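# Lift the orange jar high out of a packed tray

## Task

Take the orange jar out of the crowded tray and end holding it motionless in the air, touching nothing else. Its base must sit clearly more than one jar-height above the tops of the remaining jars. It must be squeezed firmly, with the fingertips well down from its cap. Every other jar stays inside the tray, the tray stays flat on the table, and at the end nothing loose except that jar and the tray may be gripped or squeezed.

## Robot and tools

Robot: two six-joint arms, left_arm and right_arm, each ending in a two-finger parallel gripper. Bases sit on the table plane: left_arm at (+0.023, +0.434, 0) m, right_arm at (-0.051, -0.382, 0) m, both turned a few degrees about z. Shared scene frame: origin on the tabletop between the arms, +z up, +x out over the table, left_arm on the +y side. The names left and right do not refer to image sides.

Joint order per arm, used everywhere: waist, shoulder, elbow, forearm roll, wrist pitch, wrist roll. Stated ranges in rad: waist and both rolls -6.283 to 6.283, shoulder -2.304 to 2.304, elbow -4.224 to 0.061, wrist pitch -2.164 to 2.164. True ends may differ by about 0.010 rad.

Gripper: fingers point along the gripper's +z and close along its y. end_effector_position is the point between the pads when shut, roughly 2 cm short of the fingertips; closing pushes the tips about 10 mm further along +z. Pad gap is 0.084 m fully open.

execute_actions(actions): a list of actions, each a list of up to 15 rows; each row lasts one control step (1/30 s) and a short table repeats its final row to fill 15 steps. A row is always 14 numbers in [-1, 1]: left_arm's six joint offsets then its opening, then the same seven for right_arm. Joint numbers are offsets, scaled so 1.0 = 2.036 rad, counted from the angles each joint had when that action began (not from the previous row). Opening is absolute: +1 open, -1 shut. If an action would push a joint over 0.010 rad beyond its range, that action is rejected for both arms; a malformed action, or a first action failing this check, rejects the whole call. A joint driven to its real end is stopped there and the result says "joint sent to its limit". An empty list just returns the current state and images.

move(target, speed, blocking): target is one 14-number row as above; its joint offsets are counted from the Joint positions in the latest result that printed them, and the opening entries are sent immediately. All joints travel proportionally, so grippers follow curves. speed (0.01 to 2 rad/s, default 0.5) caps the joint with the longest path; paths last 0.5 to 10 s. Moves do not avoid obstacles or the other arm; faster motion means harder hits, and aiming past a contact presses harder. The result adds a "move:" line: the ending (done, off_target, moving, held, fault), limits=held or limits=none, and each arm's joint furthest from its target. blocking=false returns after 0.5 s while motion continues; then use wait or stop before any other motion command.

wait(seconds): 0 to 10; arms keep their last command, and a running move carries on. stop(): brakes a running move (needs room, fingers continue). zoom_image(camera, region): camera is cam_high or cam_low; region [x0, y0, x1, y1] in pixels, top-left origin, at most 504 by 504. read_manual(section): returns the licence text only. finished_scene(scene): ends the current scene, given its number, irreversibly; the goal must already hold steadily.

Motion limits: each joint's target moves at most 3.14 rad/s; per step a target stays within 0.623 rad of the measured angle, and targets that would shift a gripper over 70 mm from its measured spot are scaled back. Large motions may need several actions; an unfinished motion must be re-commanded.

Results: a state line per arm with gripper position (m), quat_wxyz and velocities in the scene frame (position less exact at long reach); Joint positions and Joint velocities (rad, rad/s, then pad gap in m); Joint targets; grip_measured (measured opening on the command scale); joint torques (drive output with offsets and noise, not a contact gauge); step readings for action calls, with HELD marking limited steps; "joint command not followed" when a clearance check altered targets. Images come from cam_high and cam_low (896x504); approximate pinhole-plus-radial calibrations are provided and may be off by a couple of degrees and millimetres.

Gripping: to hold, keep commanding an opening well under grip_measured; the bigger the gap, the firmer the squeeze, up to about 24 N per pad on parts up to about 6 cm wide. Fast closing can overshoot.

Avoid: knocking anything off the table, dropping or letting the jar slip, disturbing the other jars or tilting the tray, hard impacts, and arms touching each other. Load limits (N m): waist and shoulder 52.8, elbow 44, forearm roll 23.7, wrist pitch and wrist roll 16.7; the held load counts. Reaching one triggers a torque fault: the arm backs off, pauses 10 s and drops the rest of the call. Long holding heats motors: MOTOR HOT from 65 °C, and at 80 °C an OVER-TEMPERATURE FAULT brakes the arm. Occasional outside tugs on the held object or pushes on loose items can occur.

Each tool is called after "Call:" by a JSON object that holds its "name" and its "arguments", one argument or row to a line.

## Session

Call:
{"name": "execute_actions", "arguments": {
  "actions": []
}}

Scene clock: 0.00 s.
left_arm: end_effector_position=(+0.1618, -0.0187, +0.1180) grip_measured=+1.00 end_effector_quat_wxyz=(-0.248, +0.144, +0.651, -0.703) end_effector_velocity=(-0.000, -0.000, +0.000) end_effector_angular_velocity=(-0.000, +0.000, -0.001) | right_arm: end_effector_position=(+0.7340, -0.3989, +0.2224) grip_measured=+1.00 end_effector_quat_wxyz=(+0.486, +0.339, +0.805, +0.016) end_effector_velocity=(+0.000, -0.000, +0.000) end_effector_angular_velocity=(-0.001, +0.000, +0.001)
Joint names: [waist, shoulder, elbow, forearm roll, wrist pitch, wrist roll]
Joint positions: left_arm=[-0.867 -1.097 -0.796  1.425  1.733  1.749  0.084] | right_arm=[-0.019 -0.728 -1.223 -2.406 -0.6    0.048  0.084]
Joint velocities: left_arm=[-0.  0. -0.  0.  0. -0. -0.] | right_arm=[ 0.    -0.     0.     0.    -0.001 -0.001  0.   ]
Joint torques (N m, as the arm reports them, + toward a larger angle): no reading
Joint targets: left_arm=[-0.867 -1.097 -0.796 1.425 1.733 1.749] | right_arm=[-0.019 -0.728 -1.223 -2.406 -0.600 0.048]

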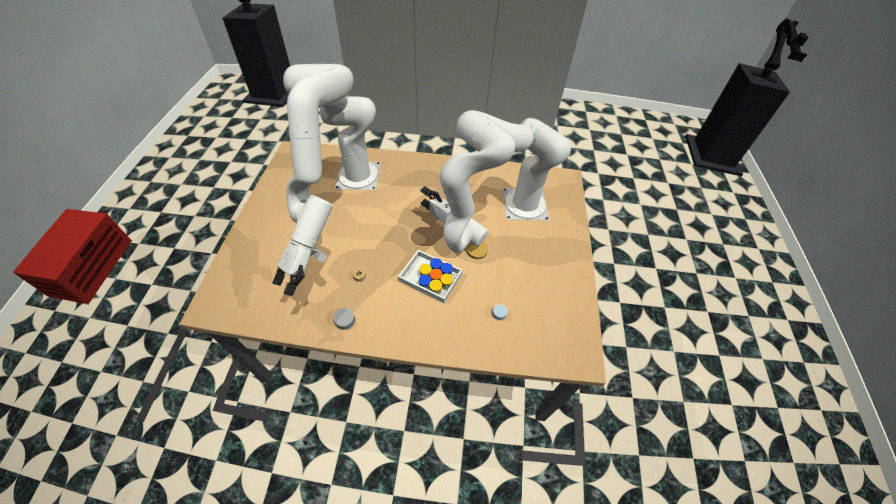

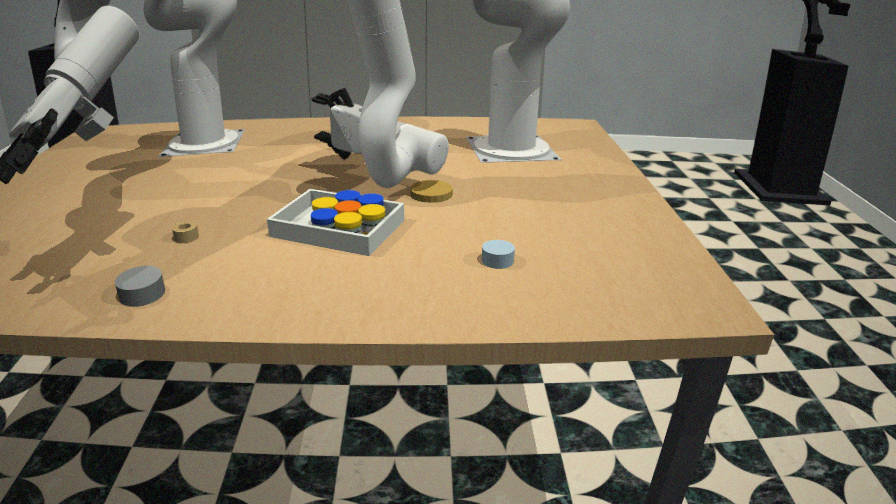

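Call:
{"name": "zoom_image", "arguments": {
  "camera": "cam_high",
  "region": [385, 240, 485, 310]
}}

Call:
{"name": "zoom_image", "arguments": {
  "camera": "cam_low",
  "region": [255, 175, 415, 265]
}}

Region (385, 240, 485, 310) of cam_high's 896x504 image, scaled by 5.040, with more detail than that image has; it fills the top 353 rows of this view, and the rest is white.

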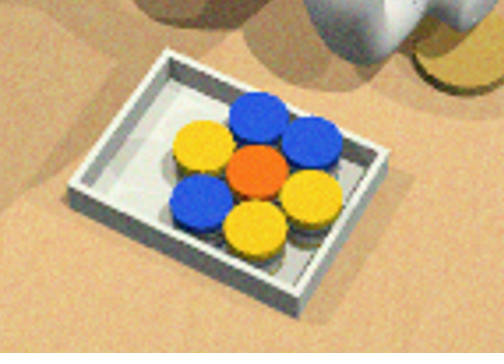

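Region (255, 175, 415, 265) of cam_low's 896x504 image, scaled by 3.150, with more detail than that image has; it fills the top 284 rows of this view, and the rest is white.

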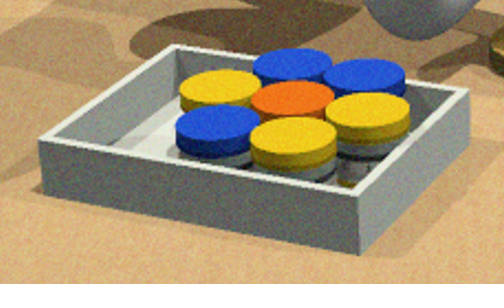

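Call:
{"name": "move", "arguments": {
  "target": [0,0.29,-0.1,0,0,0,1,0,0,0,0,0,0,1],
  "speed": 0.6
}}

Call:
{"name": "move", "arguments": {
  "target": [-0.0098,-0.05,-0.1115,-0.6999,-1,-0.294,1,0,0,0,0,0,0,1],
  "speed": 1.0
}}

Scene clock: 46.03 s.
left_arm: end_effector_position=(+0.2545, -0.1041, +0.4517) grip_measured=+1.00 end_effector_quat_wxyz=(+0.006, -0.397, -0.487, +0.778) end_effector_velocity=(-0.000, -0.000, +0.002) end_effector_angular_velocity=(-0.004, -0.004, -0.000) | right_arm: end_effector_position=(+0.7340, -0.3989, +0.2224) grip_measured=+1.00 end_effector_quat_wxyz=(+0.486, +0.339, +0.805, +0.016) end_effector_velocity=(+0.000, -0.000, +0.000) end_effector_angular_velocity=(-0.001, -0.001, +0.000)
Joint names: [waist, shoulder, elbow, forearm roll, wrist pitch, wrist roll]
Joint positions: left_arm=[-0.867 -0.507 -0.999  1.425  1.733  1.749  0.084] | right_arm=[-0.019 -0.728 -1.223 -2.406 -0.6    0.048  0.084]
Joint velocities: left_arm=[-0.     0.003 -0.002 -0.     0.     0.    -0.   ] | right_arm=[ 0.  0. -0. -0. -0. -0. -0.]
Joint torques (N m, as the arm reports them, + toward a larger angle): left_arm=[  1.05  26.59 -16.49  -0.68   1.87  -0.3 ] | right_arm=[ -2.58  49.39 -12.25  -2.32  -1.2    0.27]
Joint targets: left_arm=[-0.867 -0.507 -0.999 1.425 1.733 1.749] | right_arm=[-0.019 -0.728 -1.223 -2.406 -0.600 0.048]
move: done; limits=none; left_arm: farthest joint: the elbow, 0.001 radians from its target (0.204 radians at the start); right_arm: farthest joint: the waist, 0.000 radians from its target (0.000 radians at the start)

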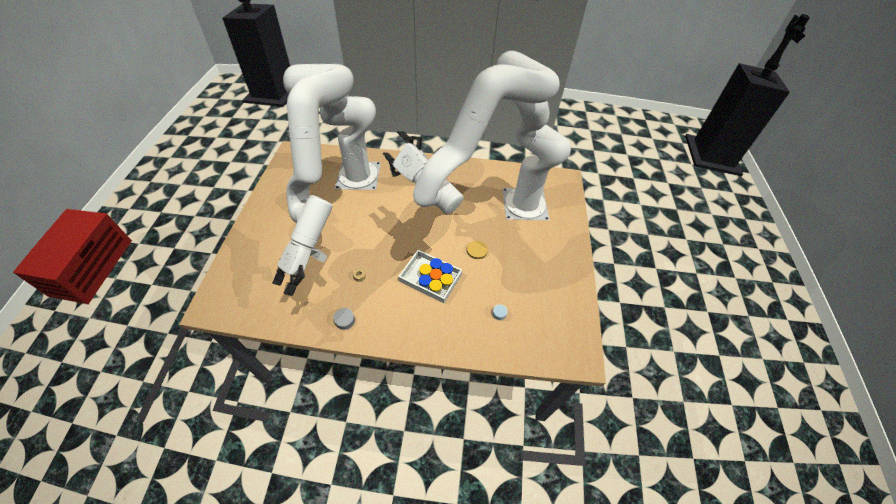

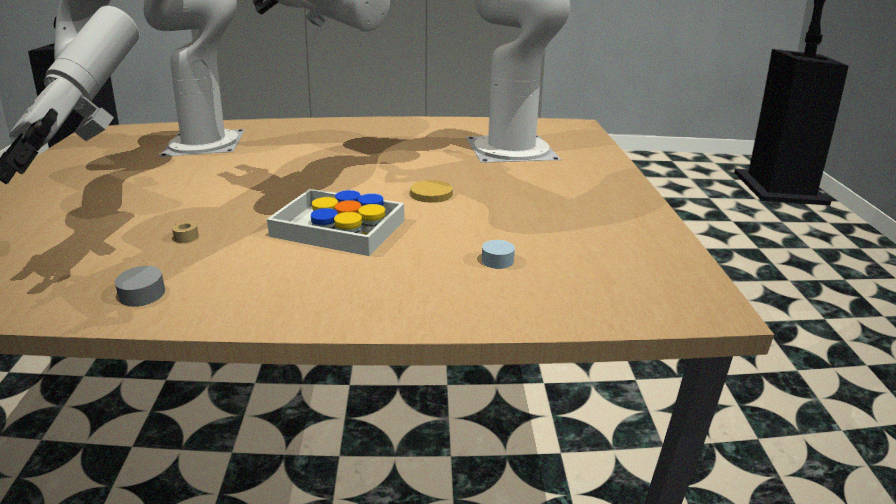

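Scene clock: 48.87 s.
left_arm: end_effector_position=(+0.5046, -0.0279, +0.1909) grip_measured=+1.00 end_effector_quat_wxyz=(+0.030, -0.569, +0.808, -0.154) end_effector_velocity=(-0.001, -0.000, -0.000) end_effector_angular_velocity=(+0.001, +0.003, +0.002) | right_arm: end_effector_position=(+0.7340, -0.3989, +0.2224) grip_measured=+1.00 end_effector_quat_wxyz=(+0.486, +0.339, +0.805, +0.016) end_effector_velocity=(+0.000, -0.000, +0.000) end_effector_angular_velocity=(+0.001, -0.001, -0.001)
Joint names: [waist, shoulder, elbow, forearm roll, wrist pitch, wrist roll]
Joint positions: left_arm=[-0.887 -0.609 -1.226  0.001 -0.303  1.15   0.084] | right_arm=[-0.019 -0.728 -1.223 -2.406 -0.6    0.048  0.084]
Joint velocities: left_arm=[-0.001 -0.    -0.    -0.002 -0.002 -0.001 -0.   ] | right_arm=[-0.     0.     0.     0.    -0.     0.001 -0.   ]
Joint torques (N m, as the arm reports them, + toward a larger angle): left_arm=[  1.39  32.05 -18.03   0.64   0.84  -0.31] | right_arm=[ -1.56  49.75 -12.42  -2.5   -1.12   0.35]
Joint targets: left_arm=[-0.887 -0.609 -1.226 0.000 -0.303 1.150] | right_arm=[-0.019 -0.728 -1.223 -2.406 -0.600 0.048]
move: done; limits=none; left_arm: farthest joint: the waist, 0.000 radians from its target (0.020 radians at the start); right_arm: farthest joint: the waist, 0.000 radians from its target (0.000 radians at the start)

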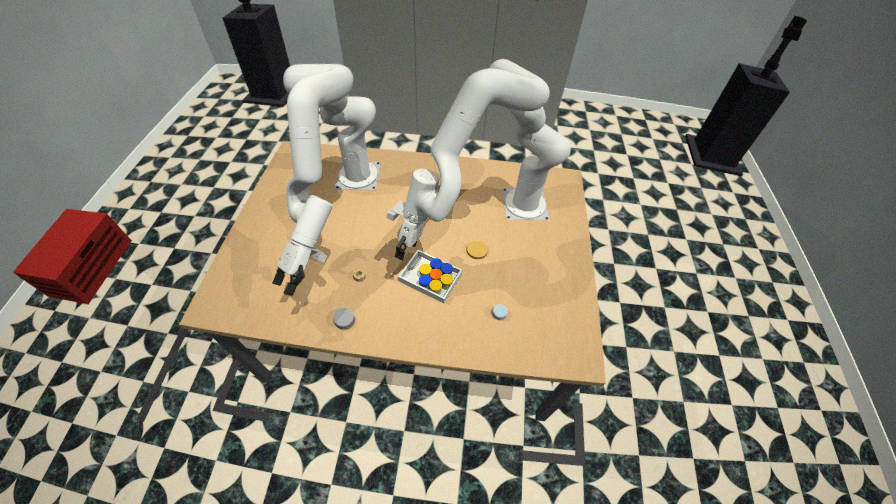

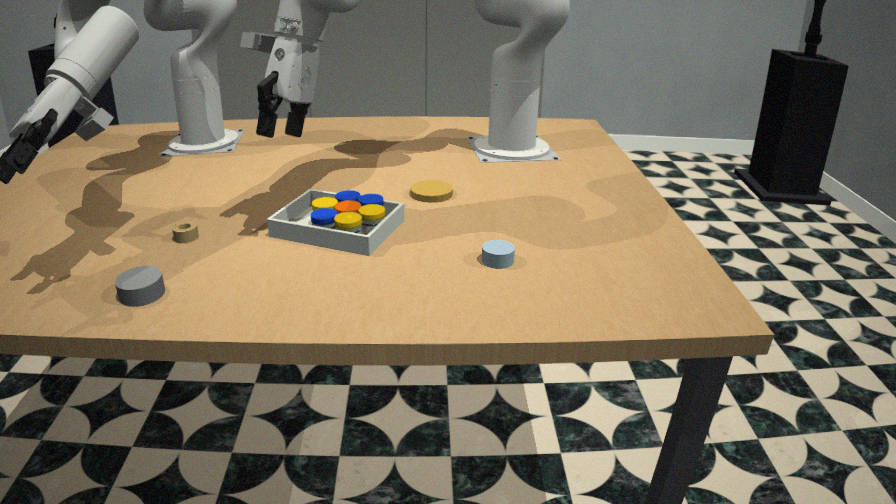

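Call:
{"name": "move", "arguments": {
  "target": [0,-0.0653,0,0,-0.089,0,1,0,0.27,0.25,0,0,0,1],
  "speed": 0.5
}}

Call:
{"name": "zoom_image", "arguments": {
  "camera": "cam_high",
  "region": [385, 220, 485, 310]
}}

Call:
{"name": "zoom_image", "arguments": {
  "camera": "cam_low",
  "region": [255, 135, 415, 265]
}}

Scene clock: 55.80 s.
left_arm: end_effector_position=(+0.4520, +0.0225, +0.1000) grip_measured=+1.00 end_effector_quat_wxyz=(+0.000, -0.576, +0.818, -0.000) end_effector_velocity=(-0.000, +0.001, -0.001) end_effector_angular_velocity=(+0.001, +0.002, +0.002) | right_arm: end_effector_position=(+0.5618, -0.4157, +0.3365) grip_measured=+1.00 end_effector_quat_wxyz=(+0.501, +0.340, +0.795, +0.025) end_effector_velocity=(-0.001, -0.000, +0.000) end_effector_angular_velocity=(+0.000, -0.000, -0.000)
Joint names: [waist, shoulder, elbow, forearm roll, wrist pitch, wrist roll]
Joint positions: left_arm=[-0.887 -0.742 -1.226  0.001 -0.484  1.15   0.084] | right_arm=[-0.019 -0.179 -0.714 -2.406 -0.6    0.048  0.084]
Joint velocities: left_arm=[ 0.    -0.001  0.    -0.001 -0.001 -0.001  0.   ] | right_arm=[0.    0.003 0.003 0.    0.    0.    0.   ]
Joint torques (N m, as the arm reports them, + toward a larger angle): left_arm=[  2.14  35.52 -15.19   0.97   0.25  -0.28] | right_arm=[ -2.89  31.08 -12.07  -2.46  -1.1    0.25]
Joint targets: left_arm=[-0.887 -0.742 -1.226 0.001 -0.484 1.150] | right_arm=[-0.019 -0.178 -0.714 -2.406 -0.600 0.048]
move: done; limits=none; left_arm: farthest joint: the wrist pitch, 0.001 radians from its target (0.181 radians at the start); right_arm: farthest joint: the waist, 0.000 radians from its target (0.000 radians at the start)

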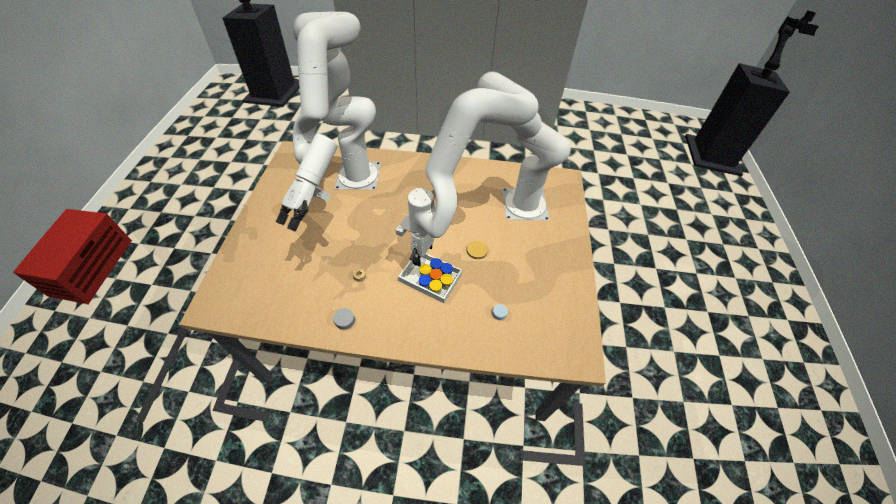

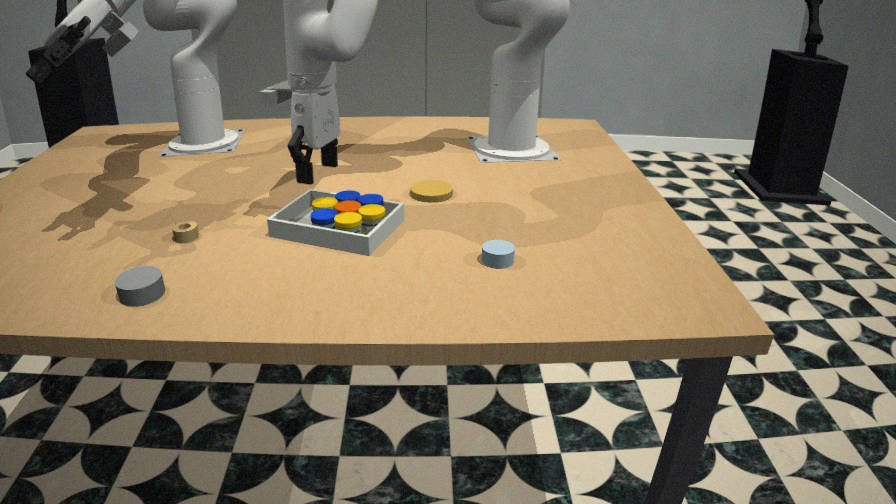

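Region (385, 220, 485, 310) of cam_high's 896x504 image, scaled by 5.040, with more detail than that image has; it fills the top 454 rows of this view, and the rest is white.

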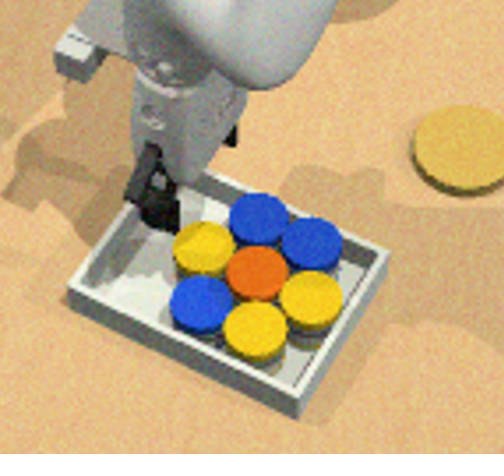

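Region (255, 135, 415, 265) of cam_low's 896x504 image, scaled by 3.150, with more detail than that image has; it fills the top 410 rows of this view, and the rest is white.

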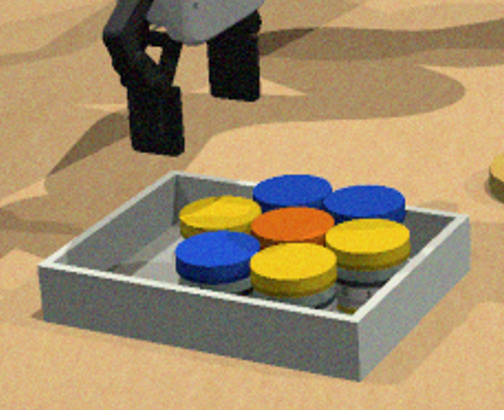

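Call:
{"name": "move", "arguments": {
  "target": [0.0408,-0.0308,-0.0081,0,0.0227,0.0408,1,0,0,0,0,0,0,1],
  "speed": 0.15
}}

Call:
{"name": "zoom_image", "arguments": {
  "camera": "cam_high",
  "region": [385, 220, 485, 310]
}}

Call:
{"name": "zoom_image", "arguments": {
  "camera": "cam_low",
  "region": [255, 135, 415, 265]
}}

Scene clock: 68.33 s.
left_arm: end_effector_position=(+0.4869, +0.0575, +0.0681) grip_measured=+1.00 end_effector_quat_wxyz=(+0.000, -0.576, +0.818, -0.000) end_effector_velocity=(+0.001, +0.001, -0.001) end_effector_angular_velocity=(+0.001, +0.000, -0.001) | right_arm: end_effector_position=(+0.5618, -0.4157, +0.3365) grip_measured=+1.00 end_effector_quat_wxyz=(+0.501, +0.340, +0.795, +0.025) end_effector_velocity=(+0.000, -0.000, +0.000) end_effector_angular_velocity=(-0.001, -0.000, +0.000)
Joint names: [waist, shoulder, elbow, forearm roll, wrist pitch, wrist roll]
Joint positions: left_arm=[-0.804 -0.804 -1.242  0.001 -0.438  1.233  0.084] | right_arm=[-0.019 -0.179 -0.714 -2.406 -0.6    0.048  0.084]
Joint velocities: left_arm=[ 0.002 -0.002 -0.     0.001  0.001  0.002 -0.   ] | right_arm=[ 0.    -0.    -0.     0.    -0.    -0.001  0.   ]
Joint torques (N m, as the arm reports them, + toward a larger angle): left_arm=[  1.43  35.97 -14.72   0.94   0.46  -0.18] | right_arm=[ -1.36  30.62 -12.56  -2.52  -1.18   0.21]
Joint targets: left_arm=[-0.804 -0.804 -1.242 0.001 -0.437 1.233] | right_arm=[-0.019 -0.179 -0.714 -2.406 -0.600 0.048]
move: done; limits=none; left_arm: farthest joint: the shoulder, 0.001 radians from its target (0.063 radians at the start); right_arm: farthest joint: the waist, 0.000 radians from its target (0.000 radians at the start)

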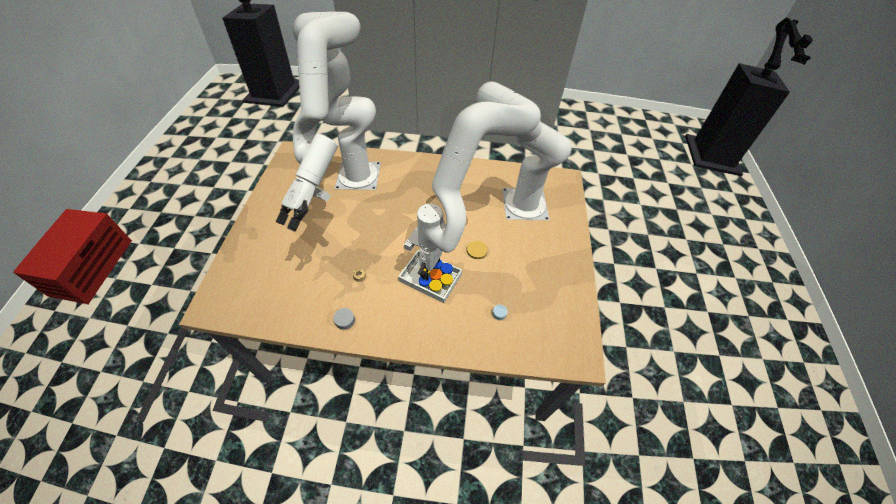

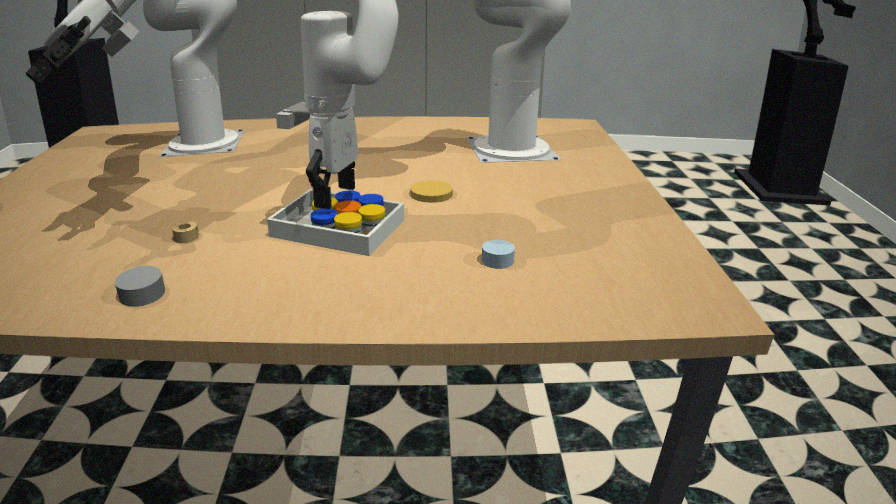

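Region (385, 220, 485, 310) of cam_high's 896x504 image, scaled by 5.040, with more detail than that image has; it fills the top 454 rows of this view, and the rest is white.

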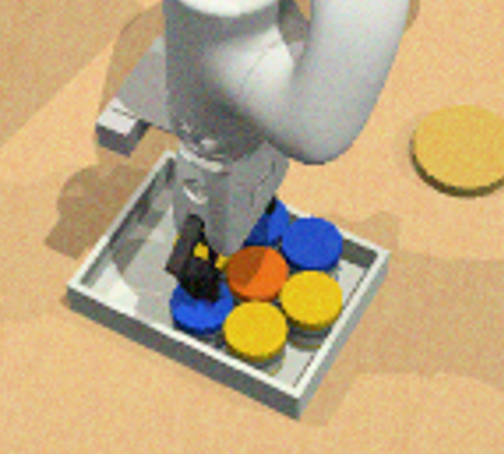

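Region (255, 135, 415, 265) of cam_low's 896x504 image, scaled by 3.150, with more detail than that image has; it fills the top 410 rows of this view, and the rest is white.

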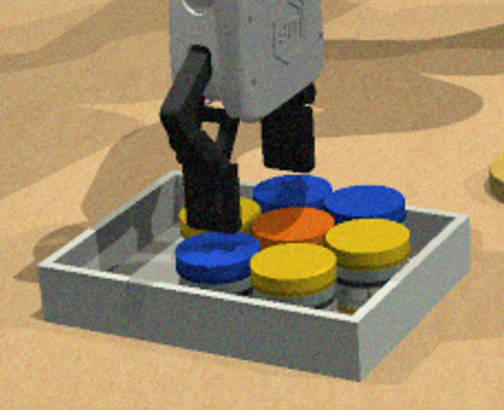

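Call:
{"name": "move", "arguments": {
  "target": [0,-0.0081,-0.0014,0,0.0067,0,1,0,0,0,0,0,0,1],
  "speed": 0.015
}}

Call:
{"name": "zoom_image", "arguments": {
  "camera": "cam_low",
  "region": [255, 135, 415, 265]
}}

Scene clock: 74.37 s.
left_arm: end_effector_position=(+0.4869, +0.0575, +0.0593) grip_measured=+1.00 end_effector_quat_wxyz=(+0.000, -0.576, +0.818, -0.000) end_effector_velocity=(+0.001, +0.000, -0.001) end_effector_angular_velocity=(-0.001, -0.000, +0.002) | right_arm: end_effector_position=(+0.5618, -0.4157, +0.3365) grip_measured=+1.00 end_effector_quat_wxyz=(+0.501, +0.340, +0.795, +0.025) end_effector_velocity=(-0.000, +0.000, -0.000) end_effector_angular_velocity=(-0.001, +0.001, +0.001)
Joint names: [waist, shoulder, elbow, forearm roll, wrist pitch, wrist roll]
Joint positions: left_arm=[-0.804 -0.82  -1.245  0.001 -0.424  1.233  0.084] | right_arm=[-0.019 -0.179 -0.714 -2.406 -0.6    0.048  0.084]
Joint velocities: left_arm=[ 0.001 -0.002 -0.001 -0.001  0.002 -0.     0.   ] | right_arm=[ 0.    -0.     0.    -0.     0.001 -0.002 -0.   ]
Joint torques (N m, as the arm reports them, + toward a larger angle): left_arm=[  0.99  32.86 -14.69   1.38   0.27  -0.24] | right_arm=[ -2.04  31.62 -12.4   -2.27  -1.08   0.29]
Joint targets: left_arm=[-0.804 -0.820 -1.245 0.001 -0.424 1.233] | right_arm=[-0.019 -0.179 -0.714 -2.406 -0.600 0.048]
move: done; limits=none; left_arm: farthest joint: the waist, 0.000 radians from its target (0.000 radians at the start); right_arm: farthest joint: the waist, 0.000 radians from its target (0.000 radians at the start)

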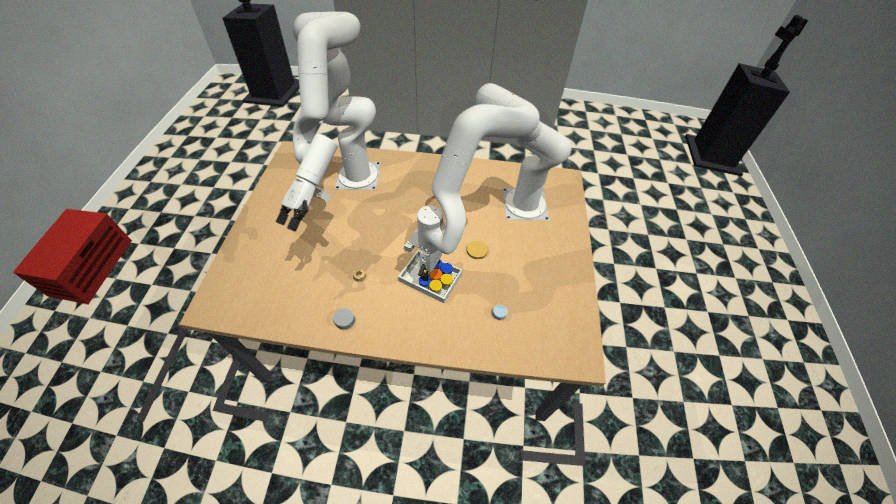

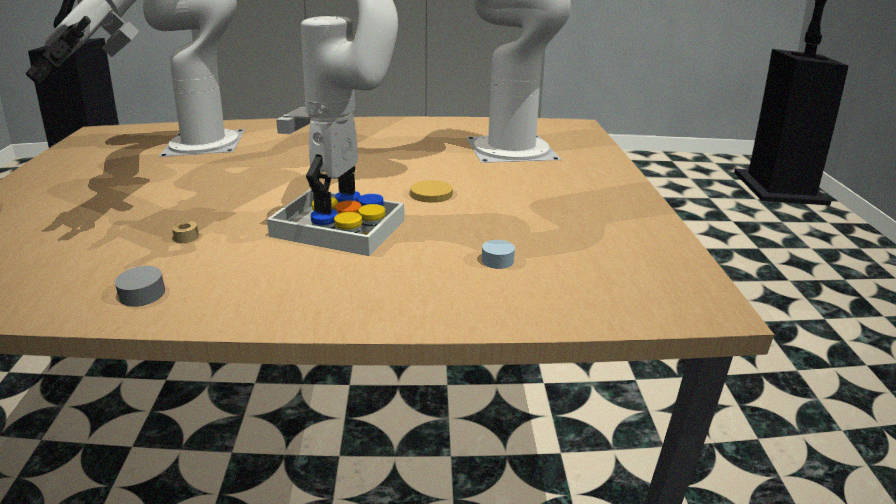

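Region (255, 135, 415, 265) of cam_low's 896x504 image, scaled by 3.150, with more detail than that image has; it fills the top 410 rows of this view, and the rest is white.

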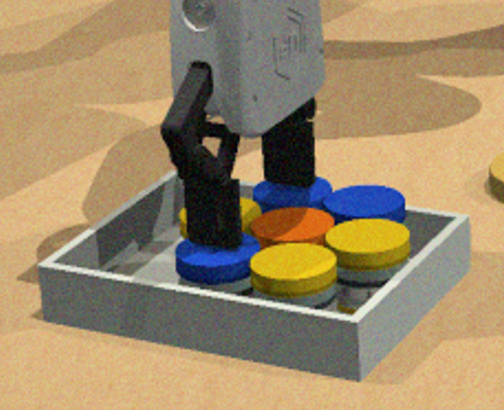

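Unclear; 1.5 mm more.

Call:
{"name": "move", "arguments": {
  "target": [0,-0.00136,-0.00024,0,0.0011,0,1,0,0,0,0,0,0,1],
  "speed": 0.01
}}

Scene clock: 77.43 s.
left_arm: end_effector_position=(+0.4869, +0.0575, +0.0578) grip_measured=+1.00 end_effector_quat_wxyz=(+0.000, -0.576, +0.818, -0.000) end_effector_velocity=(+0.000, -0.000, -0.000) end_effector_angular_velocity=(-0.000, -0.000, -0.001) | right_arm: end_effector_position=(+0.5618, -0.4157, +0.3365) grip_measured=+1.00 end_effector_quat_wxyz=(+0.501, +0.340, +0.795, +0.025) end_effector_velocity=(-0.000, +0.000, +0.000) end_effector_angular_velocity=(-0.000, +0.000, +0.000)
Joint names: [waist, shoulder, elbow, forearm roll, wrist pitch, wrist roll]
Joint positions: left_arm=[-0.804 -0.823 -1.246  0.001 -0.422  1.233  0.084] | right_arm=[-0.019 -0.179 -0.714 -2.406 -0.6    0.048  0.084]
Joint velocities: left_arm=[-0.    -0.    -0.    -0.     0.001  0.001  0.   ] | right_arm=[-0.  0.  0. -0.  0. -0. -0.]
Joint torques (N m, as the arm reports them, + toward a larger angle): left_arm=[ -0.11  32.96 -14.23   1.32   0.15   0.  ] | right_arm=[ -1.7   30.62 -12.44  -2.51  -1.16   0.17]
Joint targets: left_arm=[-0.804 -0.823 -1.246 0.001 -0.422 1.233] | right_arm=[-0.019 -0.179 -0.714 -2.406 -0.600 0.048]
move: done; limits=none; left_arm: farthest joint: the waist, 0.000 radians from its target (0.000 radians at the start); right_arm: farthest joint: the waist, 0.000 radians from its target (0.000 radians at the start)

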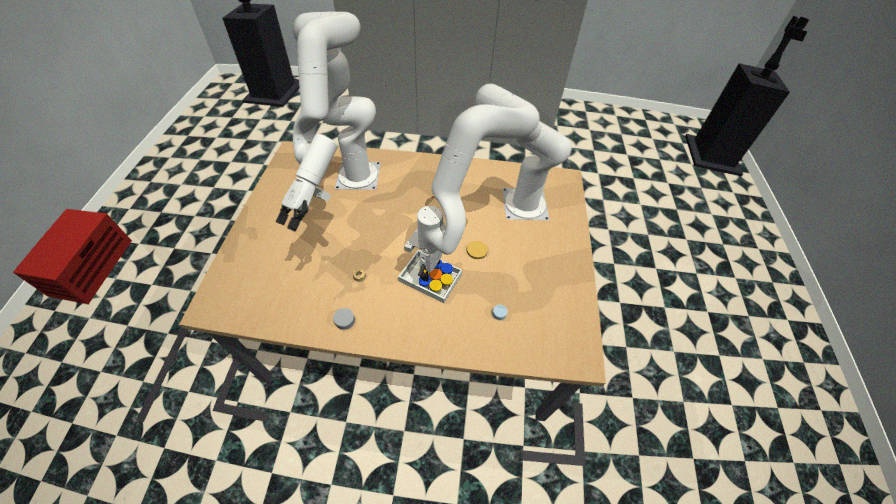

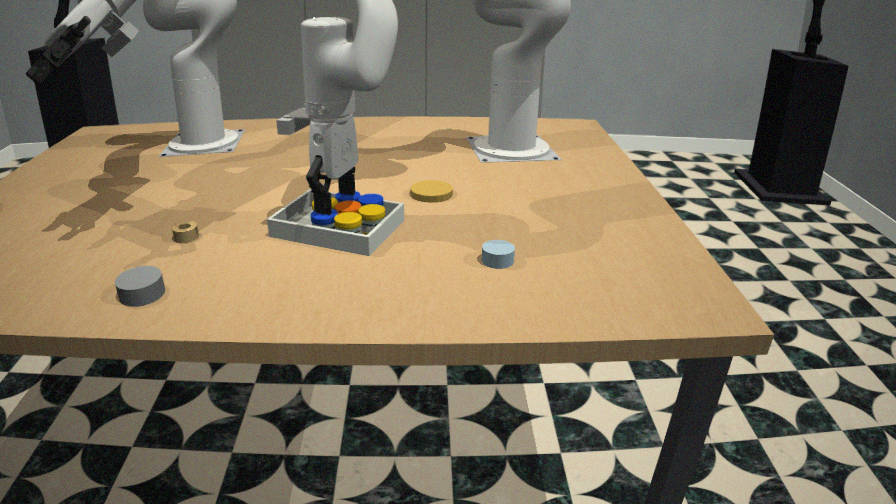

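Call:
{"name": "move", "arguments": {
  "target": [0,-0.00136,-0.00024,0,0.0011,0,1,0,0,0,0,0,0,1],
  "speed": 0.01
}}

Scene clock: 79.80 s.
left_arm: end_effector_position=(+0.4870, +0.0574, +0.0569) grip_measured=+1.00 end_effector_quat_wxyz=(+0.000, -0.576, +0.818, -0.000) end_effector_velocity=(+0.000, +0.000, -0.001) end_effector_angular_velocity=(-0.001, -0.001, +0.000) | right_arm: end_effector_position=(+0.5618, -0.4157, +0.3365) grip_measured=+1.00 end_effector_quat_wxyz=(+0.501, +0.340, +0.795, +0.025) end_effector_velocity=(+0.000, +0.000, +0.000) end_effector_angular_velocity=(+0.000, +0.000, +0.000)
Joint names: [waist, shoulder, elbow, forearm roll, wrist pitch, wrist roll]
Joint positions: left_arm=[-0.804 -0.825 -1.247  0.001 -0.421  1.233  0.084] | right_arm=[-0.019 -0.179 -0.714 -2.406 -0.6    0.048  0.084]
Joint velocities: left_arm=[ 0.    -0.001 -0.     0.     0.002 -0.     0.   ] | right_arm=[-0.     0.    -0.    -0.     0.001 -0.     0.   ]
Joint torques (N m, as the arm reports them, + toward a larger angle): left_arm=[  1.11  25.33 -11.72   1.01   2.78  -0.27] | right_arm=[ -3.4   31.52 -13.18  -2.27  -1.08   0.33]
Joint targets: left_arm=[-0.804 -0.826 -1.246 0.001 -0.420 1.233] | right_arm=[-0.019 -0.179 -0.714 -2.406 -0.600 0.048]
move: done; limits=none; left_arm: farthest joint: the shoulder, 0.001 radians from its target (0.003 radians at the start); right_arm: farthest joint: the waist, 0.000 radians from its target (0.000 radians at the start)

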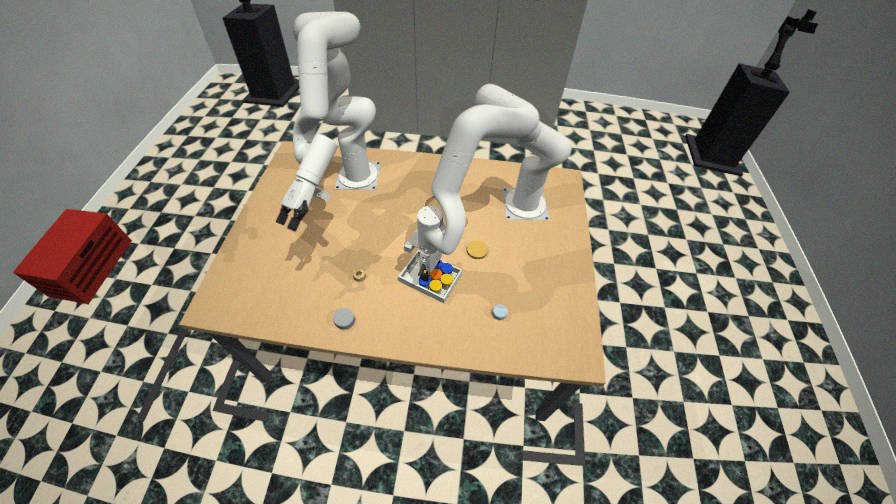

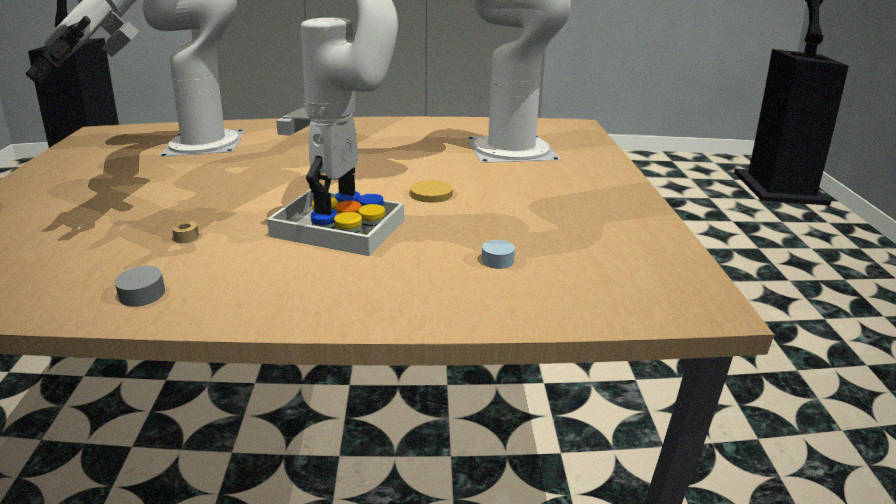

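Call:
{"name": "move", "arguments": {
  "target": [-0.0155,-0.0068,-0.0113,0,-0.005,-0.0155,1,0,0,0,0,0,0,1],
  "speed": 0.02
}}

Call:
{"name": "zoom_image", "arguments": {
  "camera": "cam_low",
  "region": [255, 135, 415, 265]
}}

Scene clock: 89.57 s.
left_arm: end_effector_position=(+0.4800, +0.0388, +0.0565) grip_measured=+1.00 end_effector_quat_wxyz=(+0.000, -0.576, +0.818, -0.000) end_effector_velocity=(-0.002, -0.002, -0.002) end_effector_angular_velocity=(+0.001, +0.002, -0.005) | right_arm: end_effector_position=(+0.5618, -0.4157, +0.3365) grip_measured=+1.00 end_effector_quat_wxyz=(+0.501, +0.340, +0.795, +0.025) end_effector_velocity=(-0.000, -0.000, +0.000) end_effector_angular_velocity=(+0.001, -0.001, -0.001)
Joint names: [waist, shoulder, elbow, forearm roll, wrist pitch, wrist roll]
Joint positions: left_arm=[-0.835 -0.837 -1.269  0.001 -0.431  1.202  0.084] | right_arm=[-0.019 -0.179 -0.714 -2.406 -0.6    0.048  0.084]
Joint velocities: left_arm=[-0.004 -0.003 -0.    -0.001  0.001  0.001  0.   ] | right_arm=[-0.     0.     0.     0.    -0.     0.001  0.   ]
Joint torques (N m, as the arm reports them, + toward a larger angle): left_arm=[-7.59 11.51 -5.46 -0.73  4.14 -1.23] | right_arm=[ -2.32  32.06 -12.32  -2.81  -1.14   0.23]
Joint targets: left_arm=[-0.835 -0.839 -1.270 0.001 -0.431 1.202] | right_arm=[-0.019 -0.179 -0.714 -2.406 -0.600 0.048]
move: done; limits=none; left_arm: farthest joint: the waist, 0.001 radians from its target (0.032 radians at the start); right_arm: farthest joint: the waist, 0.000 radians from its target (0.000 radians at the start)

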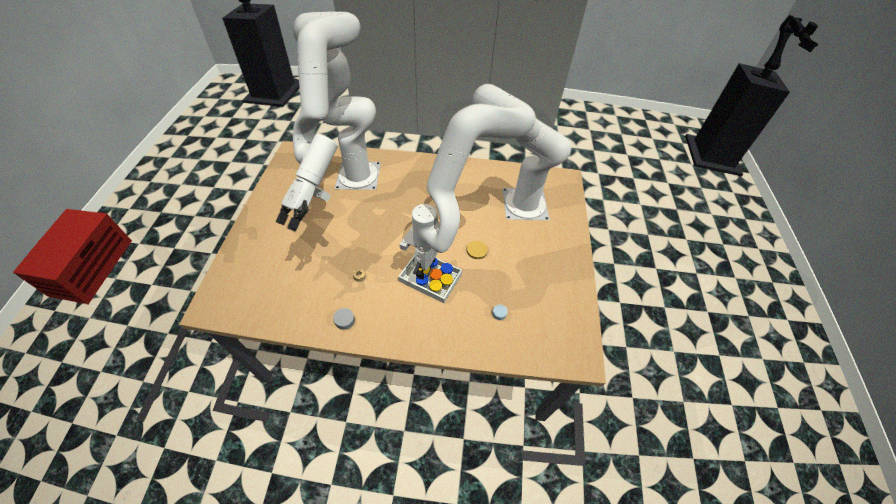

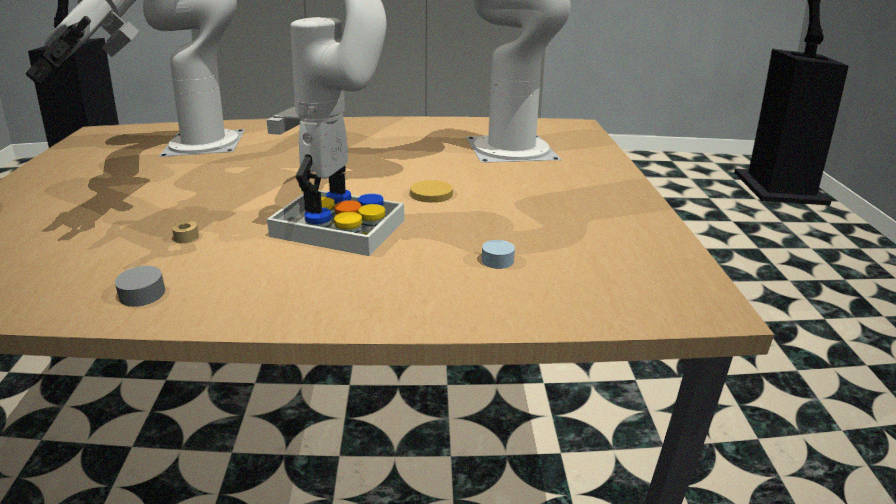

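Region (255, 135, 415, 265) of cam_low's 896x504 image, scaled by 3.150, with more detail than that image has; it fills the top 410 rows of this view, and the rest is white.

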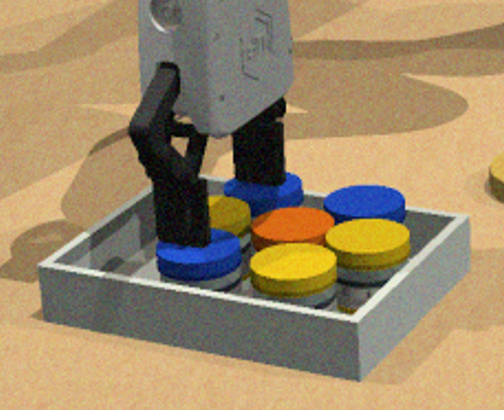

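Call:
{"name": "move", "arguments": {
  "target": [-0.0187,-0.0085,-0.0157,0,-0.0075,-0.0187,1,0,0,0,0,0,0,1],
  "speed": 0.02
}}

Call:
{"name": "move", "arguments": {
  "target": [0,0.018,0.0031,0,-0.015,0,1,0,0,0,0,0,0,1],
  "speed": 0.06
}}

Call:
{"name": "zoom_image", "arguments": {
  "camera": "cam_low",
  "region": [255, 135, 415, 265]
}}

Call:
{"name": "zoom_image", "arguments": {
  "camera": "cam_high",
  "region": [385, 220, 485, 310]
}}

Scene clock: 98.30 s.
left_arm: end_effector_position=(+0.4718, +0.0151, +0.0571) grip_measured=+1.00 end_effector_quat_wxyz=(+0.000, -0.575, +0.818, -0.001) end_effector_velocity=(-0.000, -0.001, +0.000) end_effector_angular_velocity=(+0.001, +0.001, +0.000) | right_arm: end_effector_position=(+0.5618, -0.4157, +0.3365) grip_measured=+1.00 end_effector_quat_wxyz=(+0.501, +0.340, +0.795, +0.025) end_effector_velocity=(+0.000, -0.000, +0.000) end_effector_angular_velocity=(-0.001, -0.000, +0.000)
Joint names: [waist, shoulder, elbow, forearm roll, wrist pitch, wrist roll]
Joint positions: left_arm=[-0.873 -0.853 -1.302  0.001 -0.446  1.164  0.084] | right_arm=[-0.019 -0.179 -0.714 -2.406 -0.6    0.048  0.084]
Joint velocities: left_arm=[-0.001 -0.001 -0.002  0.001 -0.003 -0.003  0.   ] | right_arm=[-0.     0.    -0.     0.    -0.    -0.001 -0.   ]
Joint torques (N m, as the arm reports them, + toward a larger angle): left_arm=[ 1.   11.11 -0.57  0.25 -1.21  0.17] | right_arm=[ -2.58  30.44 -12.39  -2.73  -1.08   0.29]
Joint targets: left_arm=[-0.873 -0.855 -1.301 0.001 -0.447 1.164] | right_arm=[-0.019 -0.179 -0.714 -2.406 -0.600 0.048]
move: done; limits=none; left_arm: farthest joint: the shoulder, 0.001 radians from its target (0.017 radians at the start); right_arm: farthest joint: the waist, 0.000 radians from its target (0.000 radians at the start)

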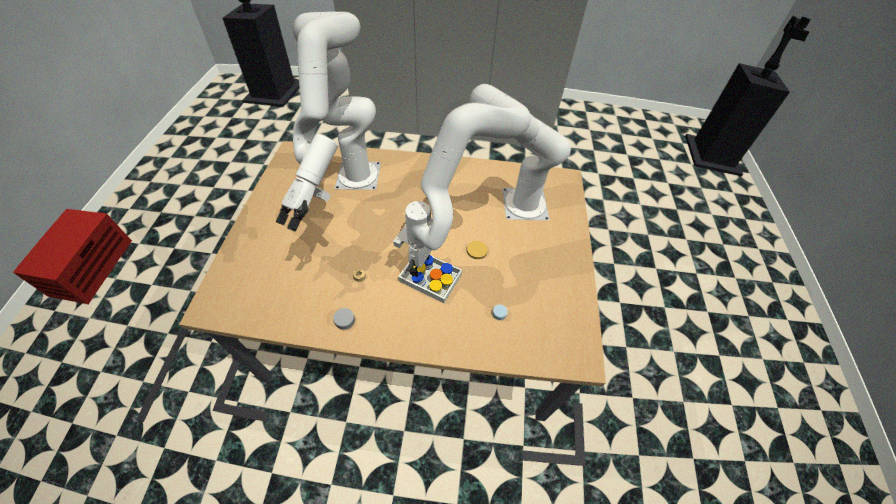

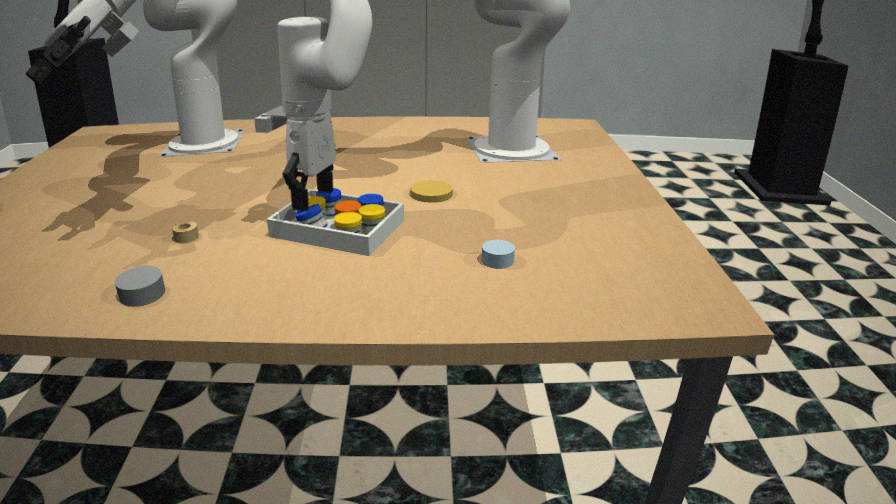

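Scene clock: 99.27 s.
left_arm: end_effector_position=(+0.4717, +0.0153, +0.0773) grip_measured=+1.00 end_effector_quat_wxyz=(+0.000, -0.575, +0.818, -0.001) end_effector_velocity=(+0.000, -0.000, +0.002) end_effector_angular_velocity=(-0.001, -0.001, +0.000) | right_arm: end_effector_position=(+0.5618, -0.4157, +0.3365) grip_measured=+1.00 end_effector_quat_wxyz=(+0.501, +0.340, +0.795, +0.025) end_effector_velocity=(-0.000, +0.000, -0.000) end_effector_angular_velocity=(+0.001, +0.000, -0.000)
Joint names: [waist, shoulder, elbow, forearm roll, wrist pitch, wrist roll]
Joint positions: left_arm=[-0.873 -0.817 -1.295  0.001 -0.477  1.164  0.084] | right_arm=[-0.019 -0.179 -0.714 -2.406 -0.6    0.048  0.084]
Joint velocities: left_arm=[ 0.001  0.003  0.    -0.    -0.002  0.    -0.   ] | right_arm=[-0.    -0.    -0.    -0.     0.001  0.001  0.   ]
Joint torques (N m, as the arm reports them, + toward a larger angle): left_arm=[  0.38  36.94 -15.22   0.61   0.32  -0.26] | right_arm=[ -1.18  30.53 -12.37  -2.42  -1.09   0.36]
Joint targets: left_arm=[-0.873 -0.817 -1.295 0.001 -0.477 1.164] | right_arm=[-0.019 -0.179 -0.714 -2.406 -0.600 0.048]
move: done; limits=none; left_arm: farthest joint: the shoulder, 0.001 radians from its target (0.037 radians at the start); right_arm: farthest joint: the waist, 0.000 radians from its target (0.000 radians at the start)

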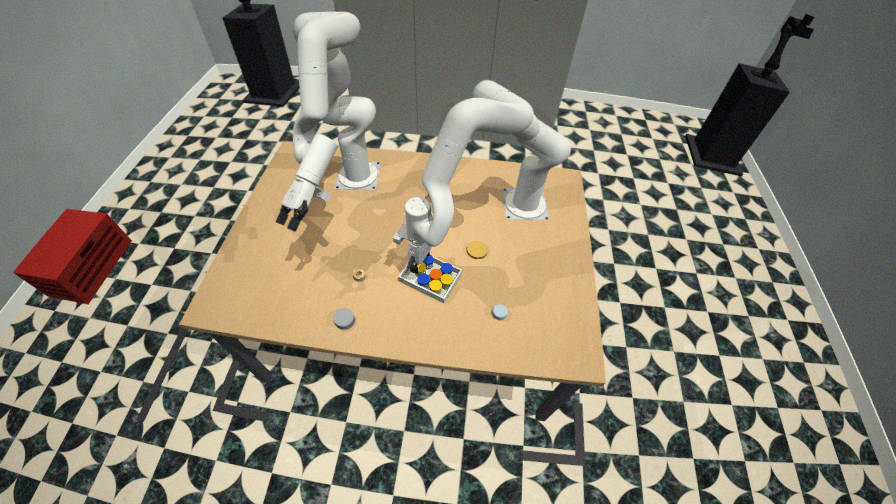

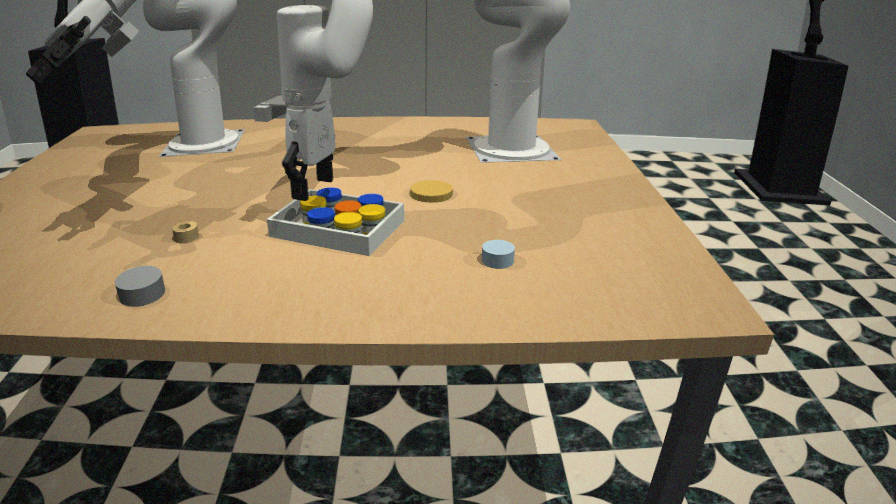

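Region (255, 135, 415, 265) of cam_low's 896x504 image, scaled by 3.150, with more detail than that image has; it fills the top 410 rows of this view, and the rest is white.

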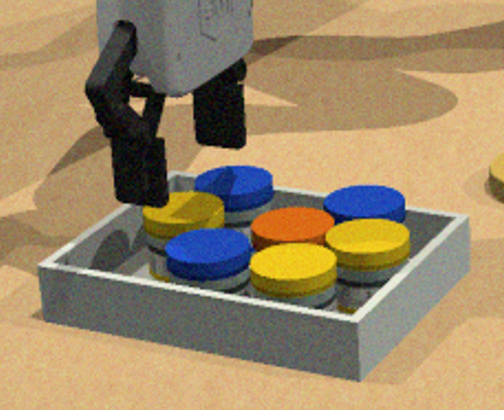

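Region (385, 220, 485, 310) of cam_high's 896x504 image, scaled by 5.040, with more detail than that image has; it fills the top 454 rows of this view, and the rest is white.

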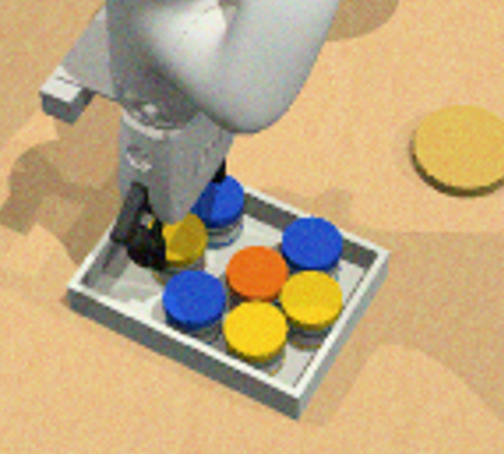

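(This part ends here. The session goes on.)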